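# Hold a cable reel with the cable end pinched

## Task

With one gripper closed around the reel, pin the cable close to one of its ends beneath one of that gripper's fingers. Declare completion only when that single grip keeps the reel steady and well above the table, while the other arm stays away from both reel and cable, holds nothing in its gripper, and touches the holding arm lightly at most, or not at all.

## Robot and tools

Robot: two arms, left_arm and right_arm, each a six-joint arm ending in a two-finger parallel gripper. In the scene frame the origin lies on the table top midway between the arms, +x points out over the table, +z points up, and left_arm sits on the +y side (base near y = +0.373 m, right_arm base near y = -0.309 m). The names left and right do not match image sides. A gripper's fingers point along its own +z axis and close along its own y axis. end_effector_position is the point between the finger pads, roughly 1 cm short of the fingertips. Joint ranges in rad: waist -2.618 to 3.054, shoulder 0 to 3.142, elbow 0 to 3.142, wrist pitch -1.571 to 1.571, wrist yaw -1.571 to 1.571, wrist roll -2.094 to 2.094.

The 16-number row. Every motion command uses one row of 16 numbers covering both arms, even when only one moves: x, y, z, qw, qx, qy, qz, opening for left_arm, then those eight for right_arm. x, y, z are an absolute target position for that gripper in metres, scene frame. qw, qx, qy, qz are an absolute target orientation quaternion, scalar first, scene frame. Opening is a scale from -1 (closed) to +1 (fully open, 0.094 m). So each row holds one absolute pose plus opening per arm, not an offset.

execute_actions(actions): a list of actions; each action is a list of up to 15 rows, each row applied for one control step of 1/30 s; if fewer than 15 rows are given the last one repeats to fill 15. An empty list just reports state and images. A target more than 0.6 m from the gripper's current position along any of its own axes gets the action refused for both arms; a malformed action or a failing first action refuses the whole call.

move(target, speed, blocking): target is one 16-number row as above. Each gripper travels a straight line toward its absolute pose; both paths end together, lasting 0.5 to 10 s (cut off at 10 s). speed is the path's top speed in m/s, 0.002 to 0.5, default 0.25; turning is capped at twice that in rad/s. Grippers rotate the short way. Paths ignore obstacles and the other arm, and grippers may lag, drift, or overshoot speed, mostly near full reach. Faster contact hits harder; aiming further past a contact presses harder. Opening is sent when the move starts. With blocking=false the result comes after 0.5 s while motion continues; until some result shows the move ended, rows and moves are refused, so call wait or stop. The result adds a move: line giving the ending (done, off_target, moving, held, fault) and active limits: limits=paced means the sent pose was clipped; limits=held means a check blocked steps, after which the arm may surge above speed. An ending naming one arm means the other finished normally. Distances from each gripper to its pose are given.

wait(seconds): 0 to 10; lets the scene run with each arm holding its last command; returns early if a running move ends. stop(): brakes the running move; needs braking room; fingers keep moving. zoom_image(camera, region): region [x0, y0, x1, y1] in pixels of that camera's latest image, at most 504 by 504, origin top-left. Cameras: cam_head_left, cam_head_right, cam_high, cam_low (504x504), cam_left_wrist, cam_right_wrist (616x616, fisheye). read_manual(section) returns only licence texts. finished_scene(scene) ends the current scene (give its number) irreversibly; the goal must already hold and keep holding.

Controller behaviour: each step the commanded pose is clipped to within 70 mm and 16 degrees of the measured pose, then damped inverse kinematics drives the joints, favouring position over orientation. A distant pose needs several actions; after an action the arm stops at its last clipped pose, so keep sending the rest. Joint friction can leave the gripper up to about 31 mm off, and tiny commands may not move it. Printed positions can be inaccurate at long reach. Hand target lines show where the controller is currently driving each gripper. A pose unreachable line means the clearance check altered or blocked that arm's command. To keep an arm still, resend its exact pose from the last result before it stopped, plus the intended opening, every call. To keep an orientation, repeat the same quaternion in every row rather than copying the drifted reported one.

Gripping: grip_measured reports finger opening on the command scale; the last Joint positions entry gives it in metres. Readings may be off by about 1 mm per gripper. To hold something, command about 0.03 below grip_measured for a firm grip, less for a lighter one. Pads push roughly 50 to 62 N, less on parts thinner than about 2 mm. For this task the cable end must be trapped between a finger and the reel inside the same grip.

Avoid: arms colliding or pushing each other hard (may end the scene), knocking anything off the table (fails the task), drops, slips, slams and hard pushes. Holding loads heats motors: MOTOR HOT at 75 C, a 10 s stop of that arm at 90 C, and at 100 C the arm goes limp and falls; FAULT lines report such stops. Loose objects may occasionally be nudged by outside pushes.

Each tool is called after "Request:" as name(argument=value, ...) on one line, values as JSON.

## Session

Request:
execute_actions(actions=[])

Scene clock: 0.00 s.
left_arm: end_effector_position=(+0.1820, +0.6933, +0.1383) grip_measured=+1.000 end_effector_quat_wxyz=(-0.226, +0.950, -0.116, +0.183) | right_arm: end_effector_position=(+0.4256, -0.0529, +0.2496) grip_measured=+1.000 end_effector_quat_wxyz=(+0.553, -0.389, +0.530, +0.511)
Joint positions: left_arm=[ 1.323  1.407  1.052 -0.689  0.277 -1.69   0.094] | right_arm=[ 0.157  2.03   1.165  1.195 -1.142  0.415  0.094]
Joint velocities: left_arm=[ 0.002  0.002  0.002 -0.007 -0.007  0.037  0.   ] | right_arm=[ 0.012 -0.012 -0.017 -0.139 -0.066 -0.081  0.   ]
Joint torques (N m, as the arm reports them, + toward a larger angle): no reading
Hand target (left_arm): +0.182, +0.693, +0.138; -0.226, +0.950, -0.116, +0.183
Hand target (right_arm): +0.426, -0.053, +0.250; +0.553, -0.389, +0.530, +0.511

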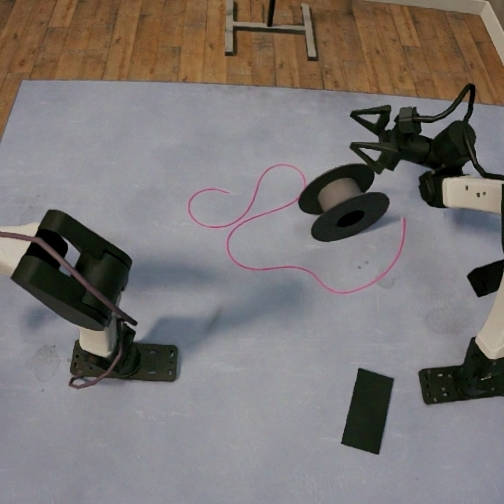

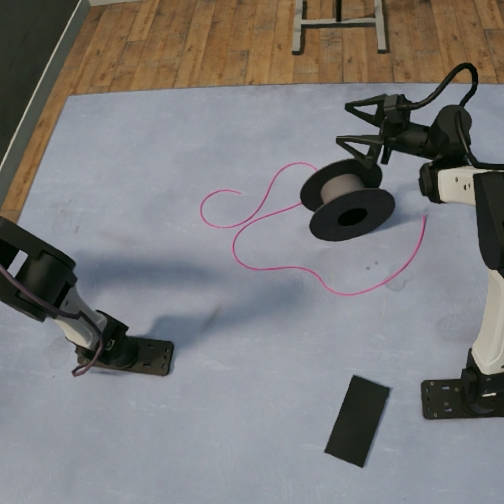

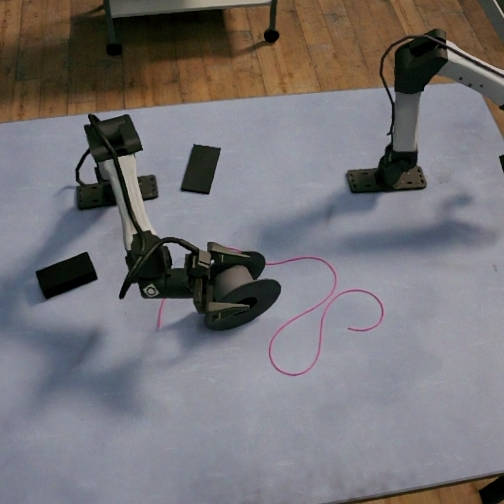

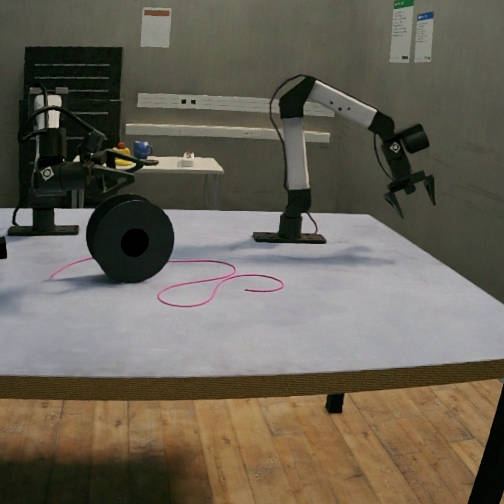

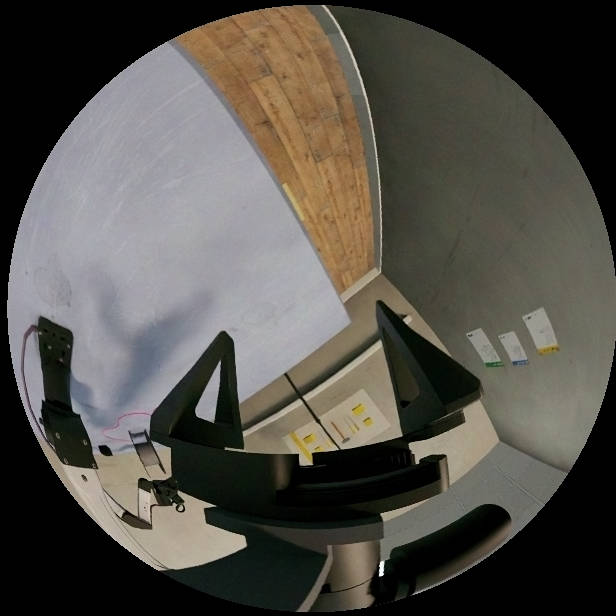

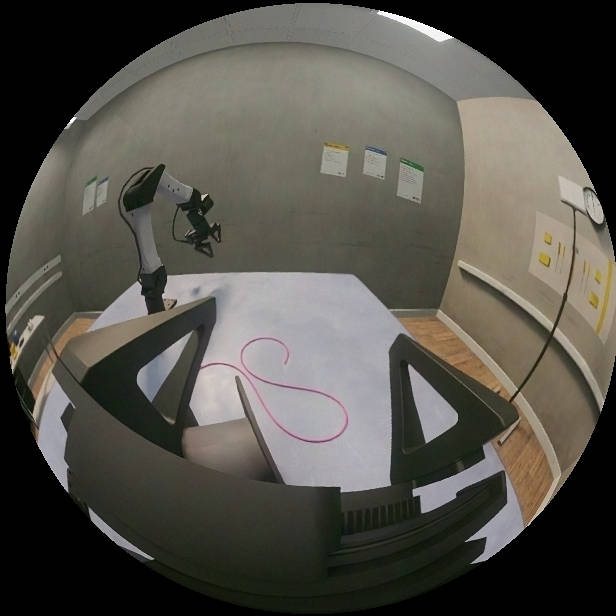

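Request:
move(target=[0.42,0.2,0.12,0,0.766,0.643,0,1,0.3,-0.2,0.32,0,0,1,0,1], speed=0.35)

Scene clock: 27.27 s.
left_arm: end_effector_position=(+0.4194, +0.1898, +0.1241) grip_measured=+1.000 end_effector_quat_wxyz=(+0.698, +0.693, -0.137, +0.117) | right_arm: end_effector_position=(+0.3091, -0.2021, +0.3201) grip_measured=+1.000 end_effector_quat_wxyz=(+0.222, +0.002, +0.972, +0.074)
Joint positions: left_arm=[ 0.01   2.374  1.655 -1.552  1.572 -2.079  0.094] | right_arm=[ 0.264  1.608  2.064 -1.555  0.001  0.327  0.094]
Joint velocities: left_arm=[-0.002 -0.007  0.002 -0.081 -0.007 -0.007  0.   ] | right_arm=[-0.017 -0.032  0.007  0.007  0.037  0.007  0.   ]
Joint torques (N m, as the arm reports them, + toward a larger angle): left_arm=[  0.7  -11.35   3.87  -0.74   0.61  -0.25] | right_arm=[ 1.21 -6.29  3.55  1.29  0.11 -0.01]
Hand target (left_arm): +0.418, +0.193, +0.115; +0.703, +0.695, -0.113, +0.105
Hand target (right_arm): +0.303, -0.201, +0.320; +0.221, -0.001, +0.973, +0.072
Off the commanded pose (left_arm): 0.011 m, 127 deg; orientation clipped at the last step of the last action.
Off the commanded pose (right_arm): 0.009 m, 27 deg; orientation clipped at the last step of the last action.
joint sent to its limit (left arm) — the command would take joint 4 (wrist pitch) past its lower limit, joint 5 (wrist yaw) past its upper limit and joint 6 (wrist roll) past its lower limit, so those joints were sent only as far as their limits.
joint sent to its limit (right arm) — the command would take joint 4 (wrist pitch) past its lower limit, so that joint was sent only as far as its limit.
move: off_target (left_arm, right_arm); limits=paced
camera_calibration (this result's frames):
cam_left_wrist: T_world_to_cam=[[0.531369, 0.0526294, -0.845504, -0.13693], [0.545106, 0.742754, 0.388813, -0.396585], [0.648465, -0.667493, 0.365988, -0.0722578], [0, 0, 0, 1]] pos_world=[0.335798, 0.25354, 0.0648677]
cam_right_wrist: T_world_to_cam=[[0.241188, -0.968469, -0.0624248, -0.250835], [-0.957368, -0.247974, 0.148175, 0.213319], [-0.158983, 0.0240254, -0.986989, 0.460821], [0, 0, 0, 1]] pos_world=[0.337985, -0.201099, 0.407558]

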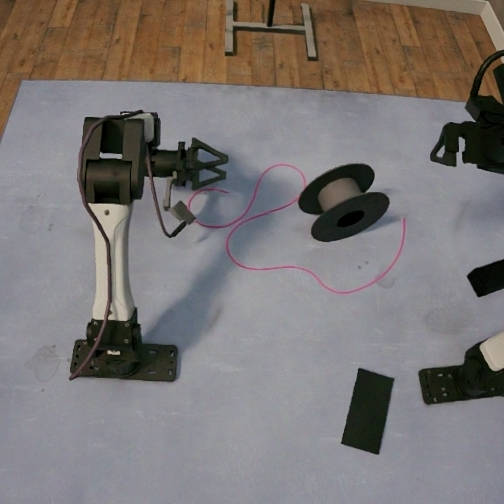

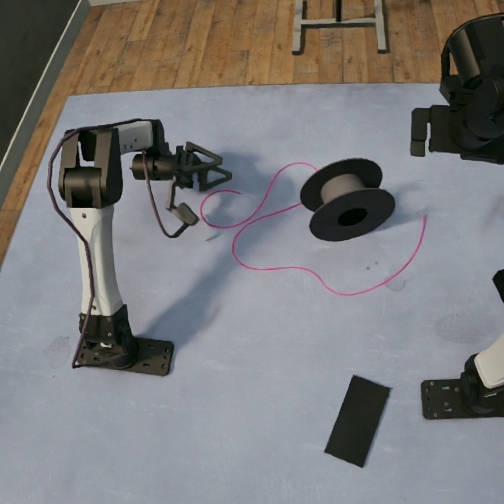

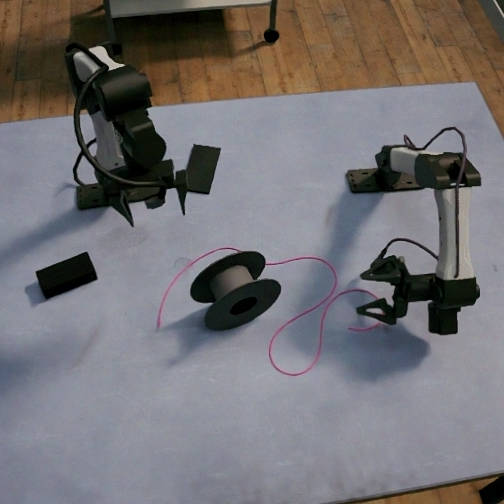

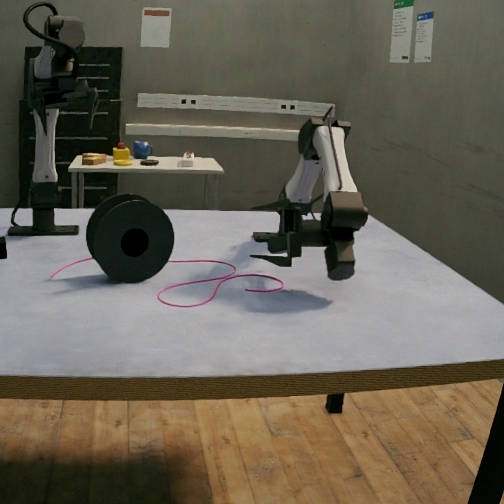

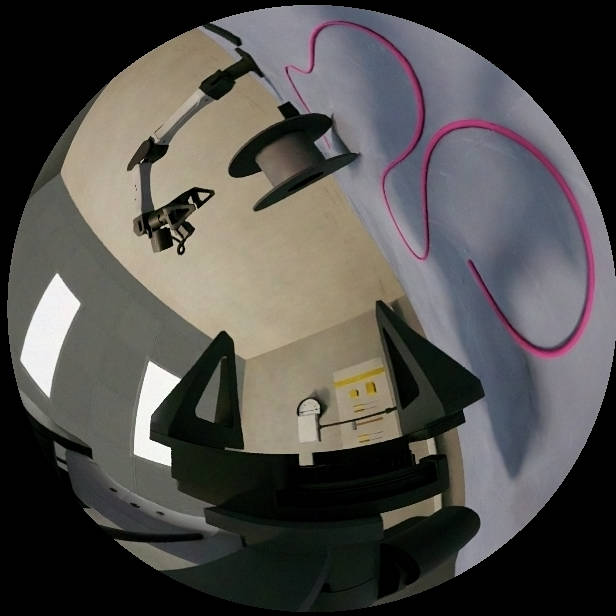

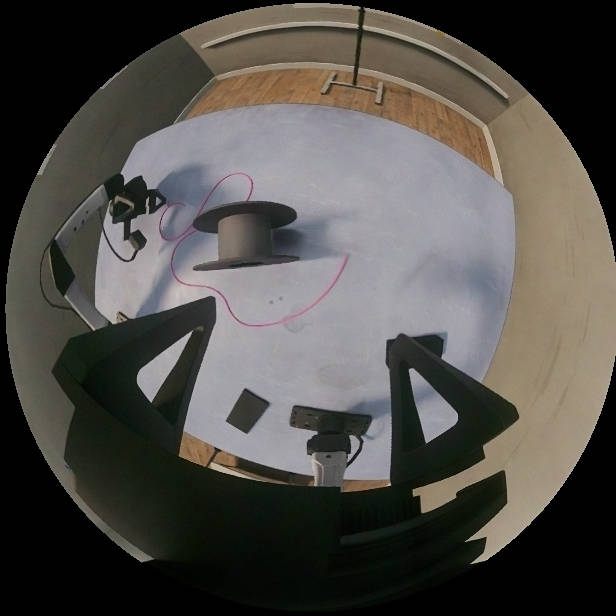

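Request:
move(target=[0.28,0.14,0.2,0.397,0.527,0.687,-0.304,1,0.36,-0.24,0.09,0,0,1,0,1], speed=0.3)

Scene clock: 54.17 s.
left_arm: end_effector_position=(+0.2857, +0.1409, +0.2001) grip_measured=+1.000 end_effector_quat_wxyz=(+0.705, +0.671, -0.218, +0.068) | right_arm: end_effector_position=(+0.3604, -0.2341, +0.0918) grip_measured=+1.000 end_effector_quat_wxyz=(+0.001, -0.006, +1.000, +0.002)
Joint positions: left_arm=[-0.183  1.907  1.24  -1.555  1.576 -2.079  0.094] | right_arm=[ 0.138  1.977  1.664 -1.255 -0.004  0.186  0.094]
Joint velocities: left_arm=[-0.002  0.002 -0.002 -0.007 -0.007 -0.022  0.   ] | right_arm=[-0.007 -0.012  0.002  0.066 -0.007  0.037  0.   ]
Joint torques (N m, as the arm reports them, + toward a larger angle): left_arm=[ -0.43 -10.3    4.03  -0.62   0.64  -0.23] | right_arm=[-1.02 -8.5   4.58  0.47  0.11 -0.1 ]
Hand target (left_arm): +0.280, +0.140, +0.201; +0.708, +0.670, -0.213, +0.061
Hand target (right_arm): +0.361, -0.240, +0.087; -0.000, -0.002, +1.000, -0.002
Off the commanded pose (left_arm): 0.006 m, 125 deg; orientation clipped at the last step of the last action.
Off the commanded pose (right_arm): 0.006 m, 1 deg.
joint sent to its limit (left arm) — the command would take joint 4 (wrist pitch) past its lower limit, joint 5 (wrist yaw) past its upper limit and joint 6 (wrist roll) past its lower limit, so those joints were sent only as far as their limits.
move: off_target (left_arm); limits=paced
camera_calibration (this result's frames):
cam_left_wrist: T_world_to_cam=[[0.570804, -0.0602422, -0.818873, 0.000252943], [0.656806, 0.631985, 0.41134, -0.337773], [0.492736, -0.772635, 0.400307, 0.00641801], [0, 0, 0, 1]] pos_world=[0.218545, 0.218442, 0.136578]
cam_right_wrist: T_world_to_cam=[[0.236669, -0.971289, -0.024202, -0.311049], [-0.788898, -0.206647, 0.578737, 0.197736], [-0.567122, -0.117876, -0.815155, 0.34243], [0, 0, 0, 1]] pos_world=[0.423809, -0.220892, 0.157168]

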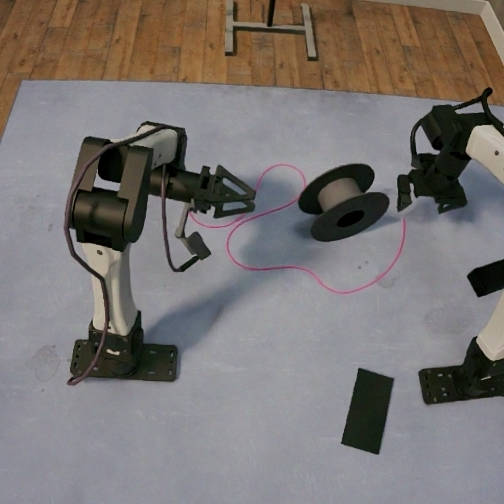

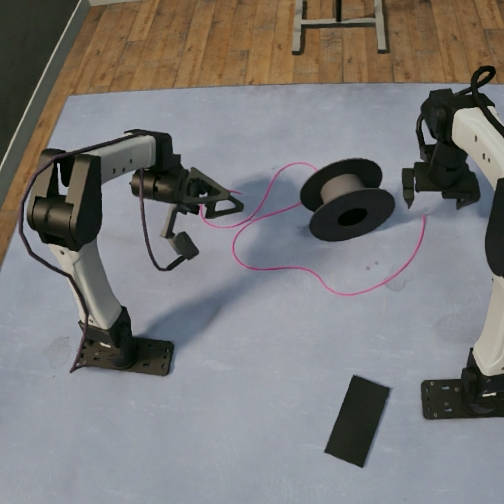

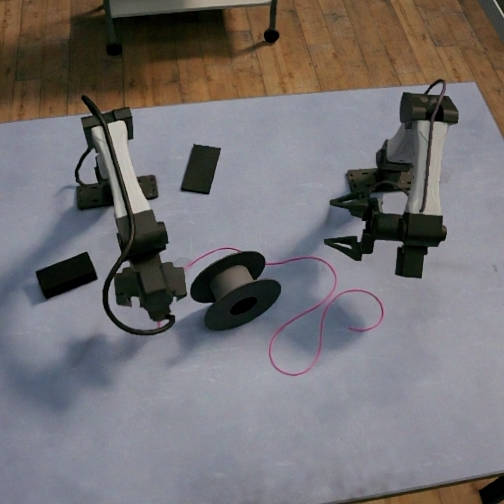

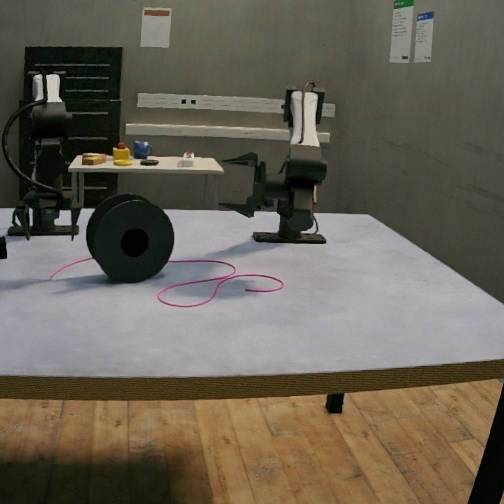

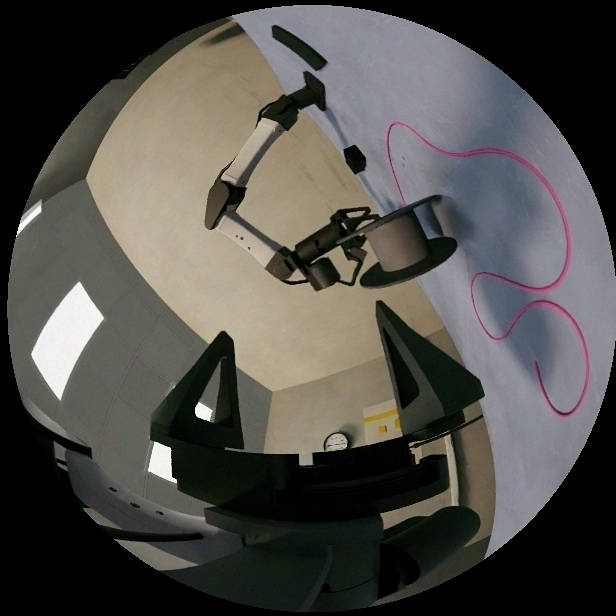

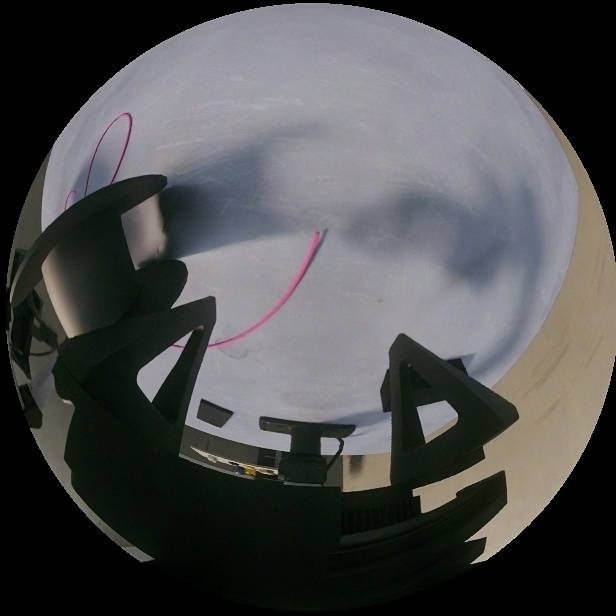

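Request:
move(target=[0.25,0.2,0.14,0,-0.866,0.5,0,1,0.37,-0.232,0.035,0,0,1,0,-0.1])

Request:
move(target=[0.25,0.17,0.17,0.397,0.527,0.687,-0.304,1,0.37,-0.232,0.008,0,0,1,0,-0.1], speed=0.3)

Scene clock: 70.03 s.
left_arm: end_effector_position=(+0.2543, +0.1947, +0.1428) grip_measured=+1.000 end_effector_quat_wxyz=(+0.183, +0.713, -0.677, +0.001) | right_arm: end_effector_position=(+0.3726, -0.2317, +0.0417) grip_measured=-0.098 end_effector_quat_wxyz=(+0.005, -0.002, +1.000, +0.003)
Joint positions: left_arm=[-0.437  1.671  1.433 -1.439  0.353 -2.079  0.094] | right_arm=[ 0.138  2.048  1.566 -1.077 -0.004  0.194  0.042]
Joint velocities: left_arm=[-0.027 -0.012 -0.002 -0.007  0.022 -0.051  0.   ] | right_arm=[ 0.017 -0.002 -0.007 -0.037  0.037  0.066 -0.   ]
Joint torques (N m, as the arm reports them, + toward a larger angle): left_arm=[-0.4  -9.02  5.33  0.12  0.   -0.17] | right_arm=[ 0.28 -8.66  4.17  0.48  0.05 -0.01]
Hand target (left_arm): +0.251, +0.196, +0.140; +0.175, +0.712, -0.680, -0.001
Hand target (right_arm): +0.370, -0.232, +0.035; -0.000, +0.000, +1.000, +0.000
Off the commanded pose (left_arm): 0.007 m, 34 deg; orientation clipped at the last step of the last action.
Off the commanded pose (right_arm): 0.007 m, 1 deg.
joint sent to its limit (left arm) — the command would take joint 6 (wrist roll) past its lower limit, so that joint was sent only as far as its limit.
move: off_target (left_arm); limits=paced
camera_calibration (this result's frames):
cam_left_wrist: T_world_to_cam=[[0.977617, -0.156083, -0.141077, -0.207017], [0.0657704, -0.410212, 0.909615, -0.0455049], [-0.199847, -0.898534, -0.390765, 0.4], [0, 0, 0, 1]] pos_world=[0.285315, 0.308435, 0.168493]
cam_right_wrist: T_world_to_cam=[[0.228724, -0.973197, -0.0239176, -0.310275], [-0.795746, -0.201059, 0.571283, 0.241042], [-0.56078, -0.111634, -0.820405, 0.308184], [0, 0, 0, 1]] pos_world=[0.435599, -0.219091, 0.107711]

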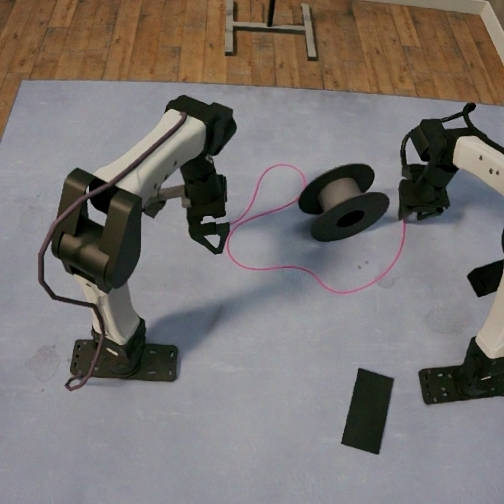

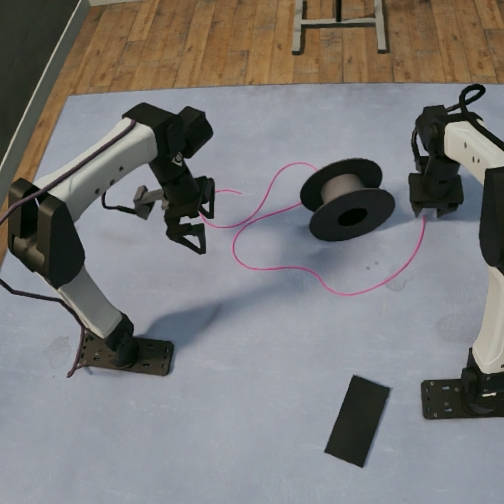

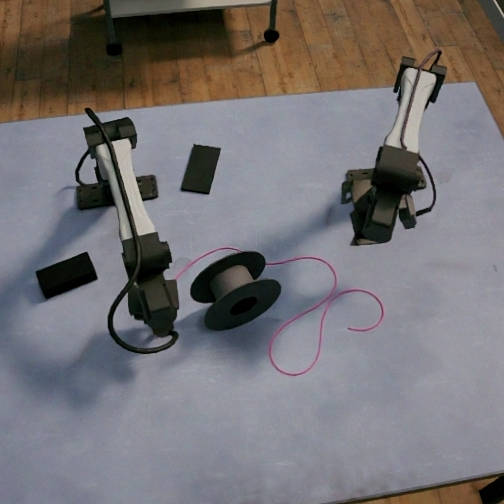

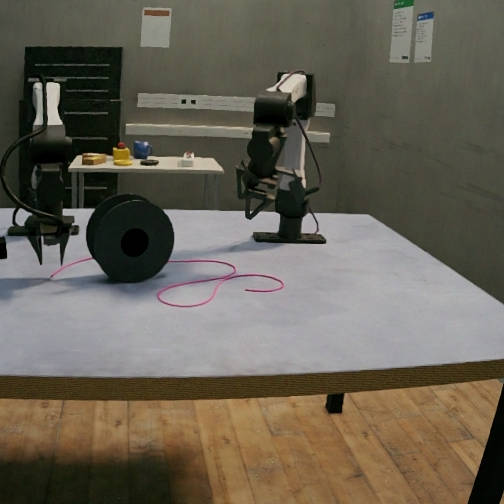

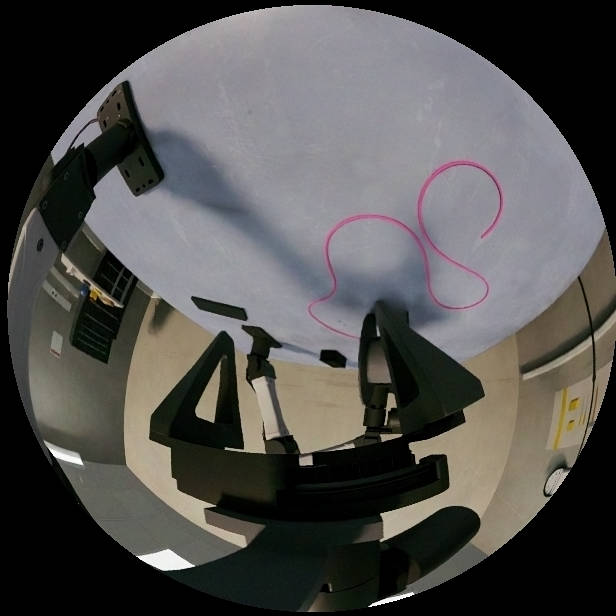

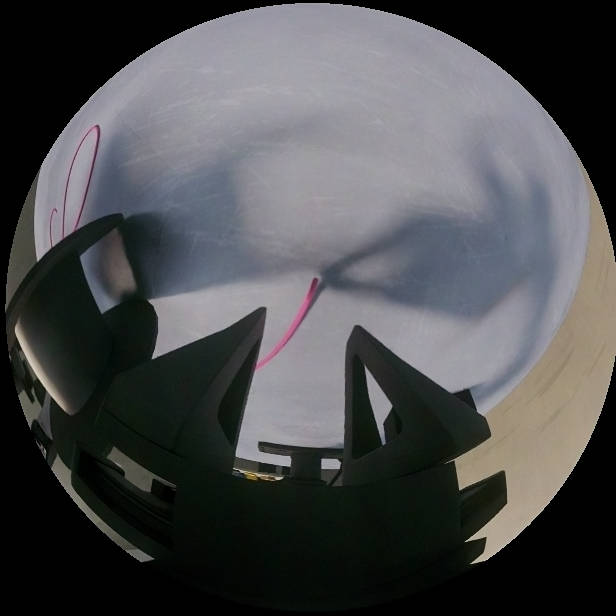

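Scene clock: 75.87 s.
left_arm: end_effector_position=(+0.2484, +0.1712, +0.1830) grip_measured=+1.000 end_effector_quat_wxyz=(+0.410, +0.534, +0.679, -0.294) | right_arm: end_effector_position=(+0.3736, -0.2315, +0.0147) grip_measured=-0.098 end_effector_quat_wxyz=(+0.006, -0.002, +1.000, +0.003)
Joint positions: left_arm=[-0.293  0.982  0.687 -0.481  0.791  0.653  0.094] | right_arm=[ 0.138  2.081  1.505 -0.982 -0.004  0.194  0.042]
Joint velocities: left_arm=[ 0.002 -0.002  0.002  0.051  0.007 -0.066  0.   ] | right_arm=[-0.002 -0.022 -0.007 -0.037  0.051 -0.022  0.   ]
Joint torques (N m, as the arm reports them, + toward a larger angle): left_arm=[ 0.75 -0.22  8.64  1.36  0.49  0.04] | right_arm=[ 0.25 -8.85  3.91  0.48  0.05 -0.01]
Hand target (left_arm): +0.247, +0.173, +0.176; +0.397, +0.532, +0.685, -0.300
Hand target (right_arm): +0.370, -0.232, +0.008; -0.000, -0.000, +1.000, +0.000
Off the commanded pose (left_arm): 0.013 m, 2 deg.
Off the commanded pose (right_arm): 0.008 m, 1 deg.
move: off_target (left_arm)
camera_calibration (this result's frames):
cam_left_wrist: T_world_to_cam=[[-0.979529, -0.0996371, -0.174915, 0.283375], [-0.0704359, 0.98363, -0.165864, -0.09931], [0.188578, -0.150148, -0.970512, 0.274928], [0, 0, 0, 1]] pos_world=[0.218734, 0.167199, 0.299916]
cam_right_wrist: T_world_to_cam=[[0.228742, -0.973194, -0.0238921, -0.31096], [-0.796173, -0.201145, 0.570657, 0.257429], [-0.560166, -0.111511, -0.820841, 0.286444], [0, 0, 0, 1]] pos_world=[0.436544, -0.218902, 0.080792]

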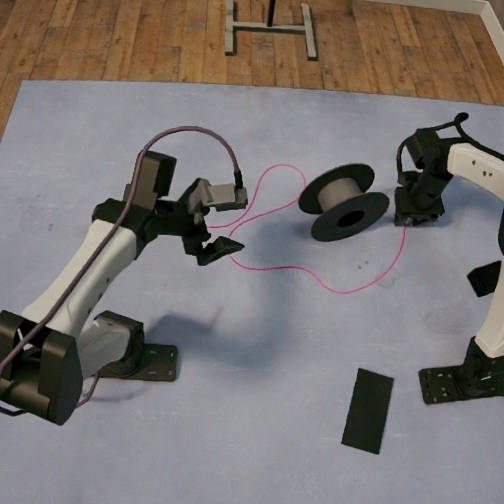

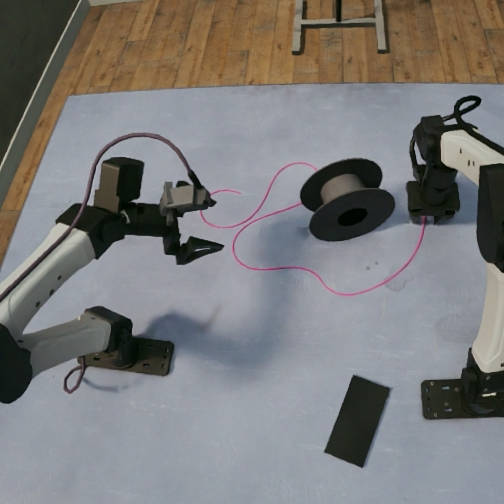

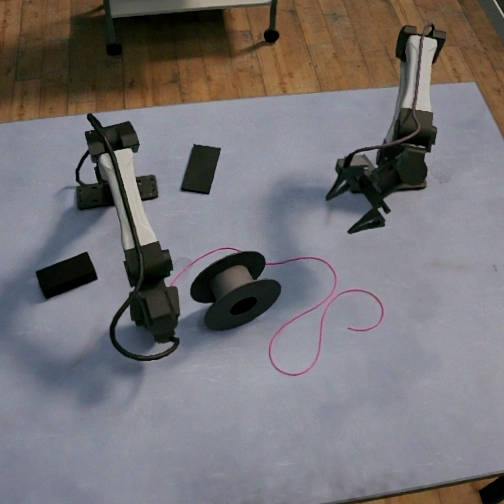

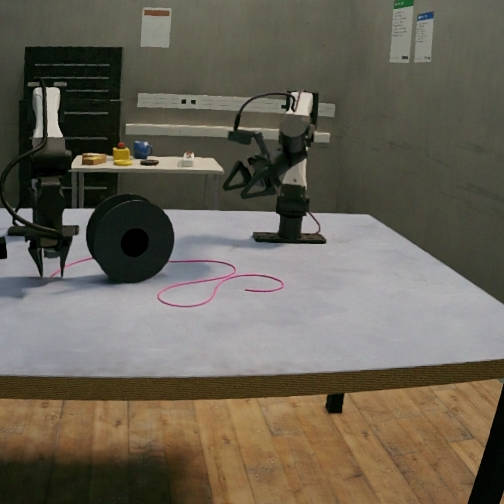

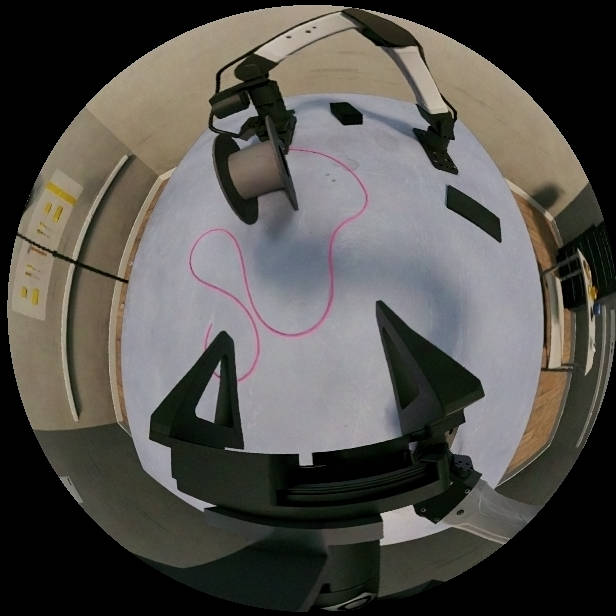

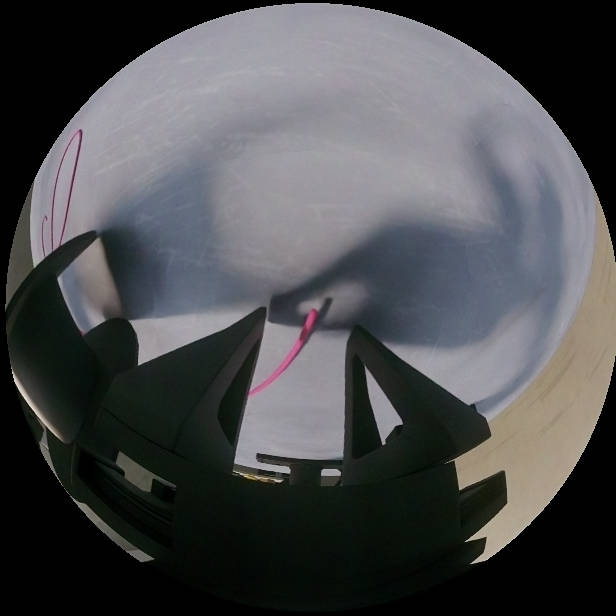

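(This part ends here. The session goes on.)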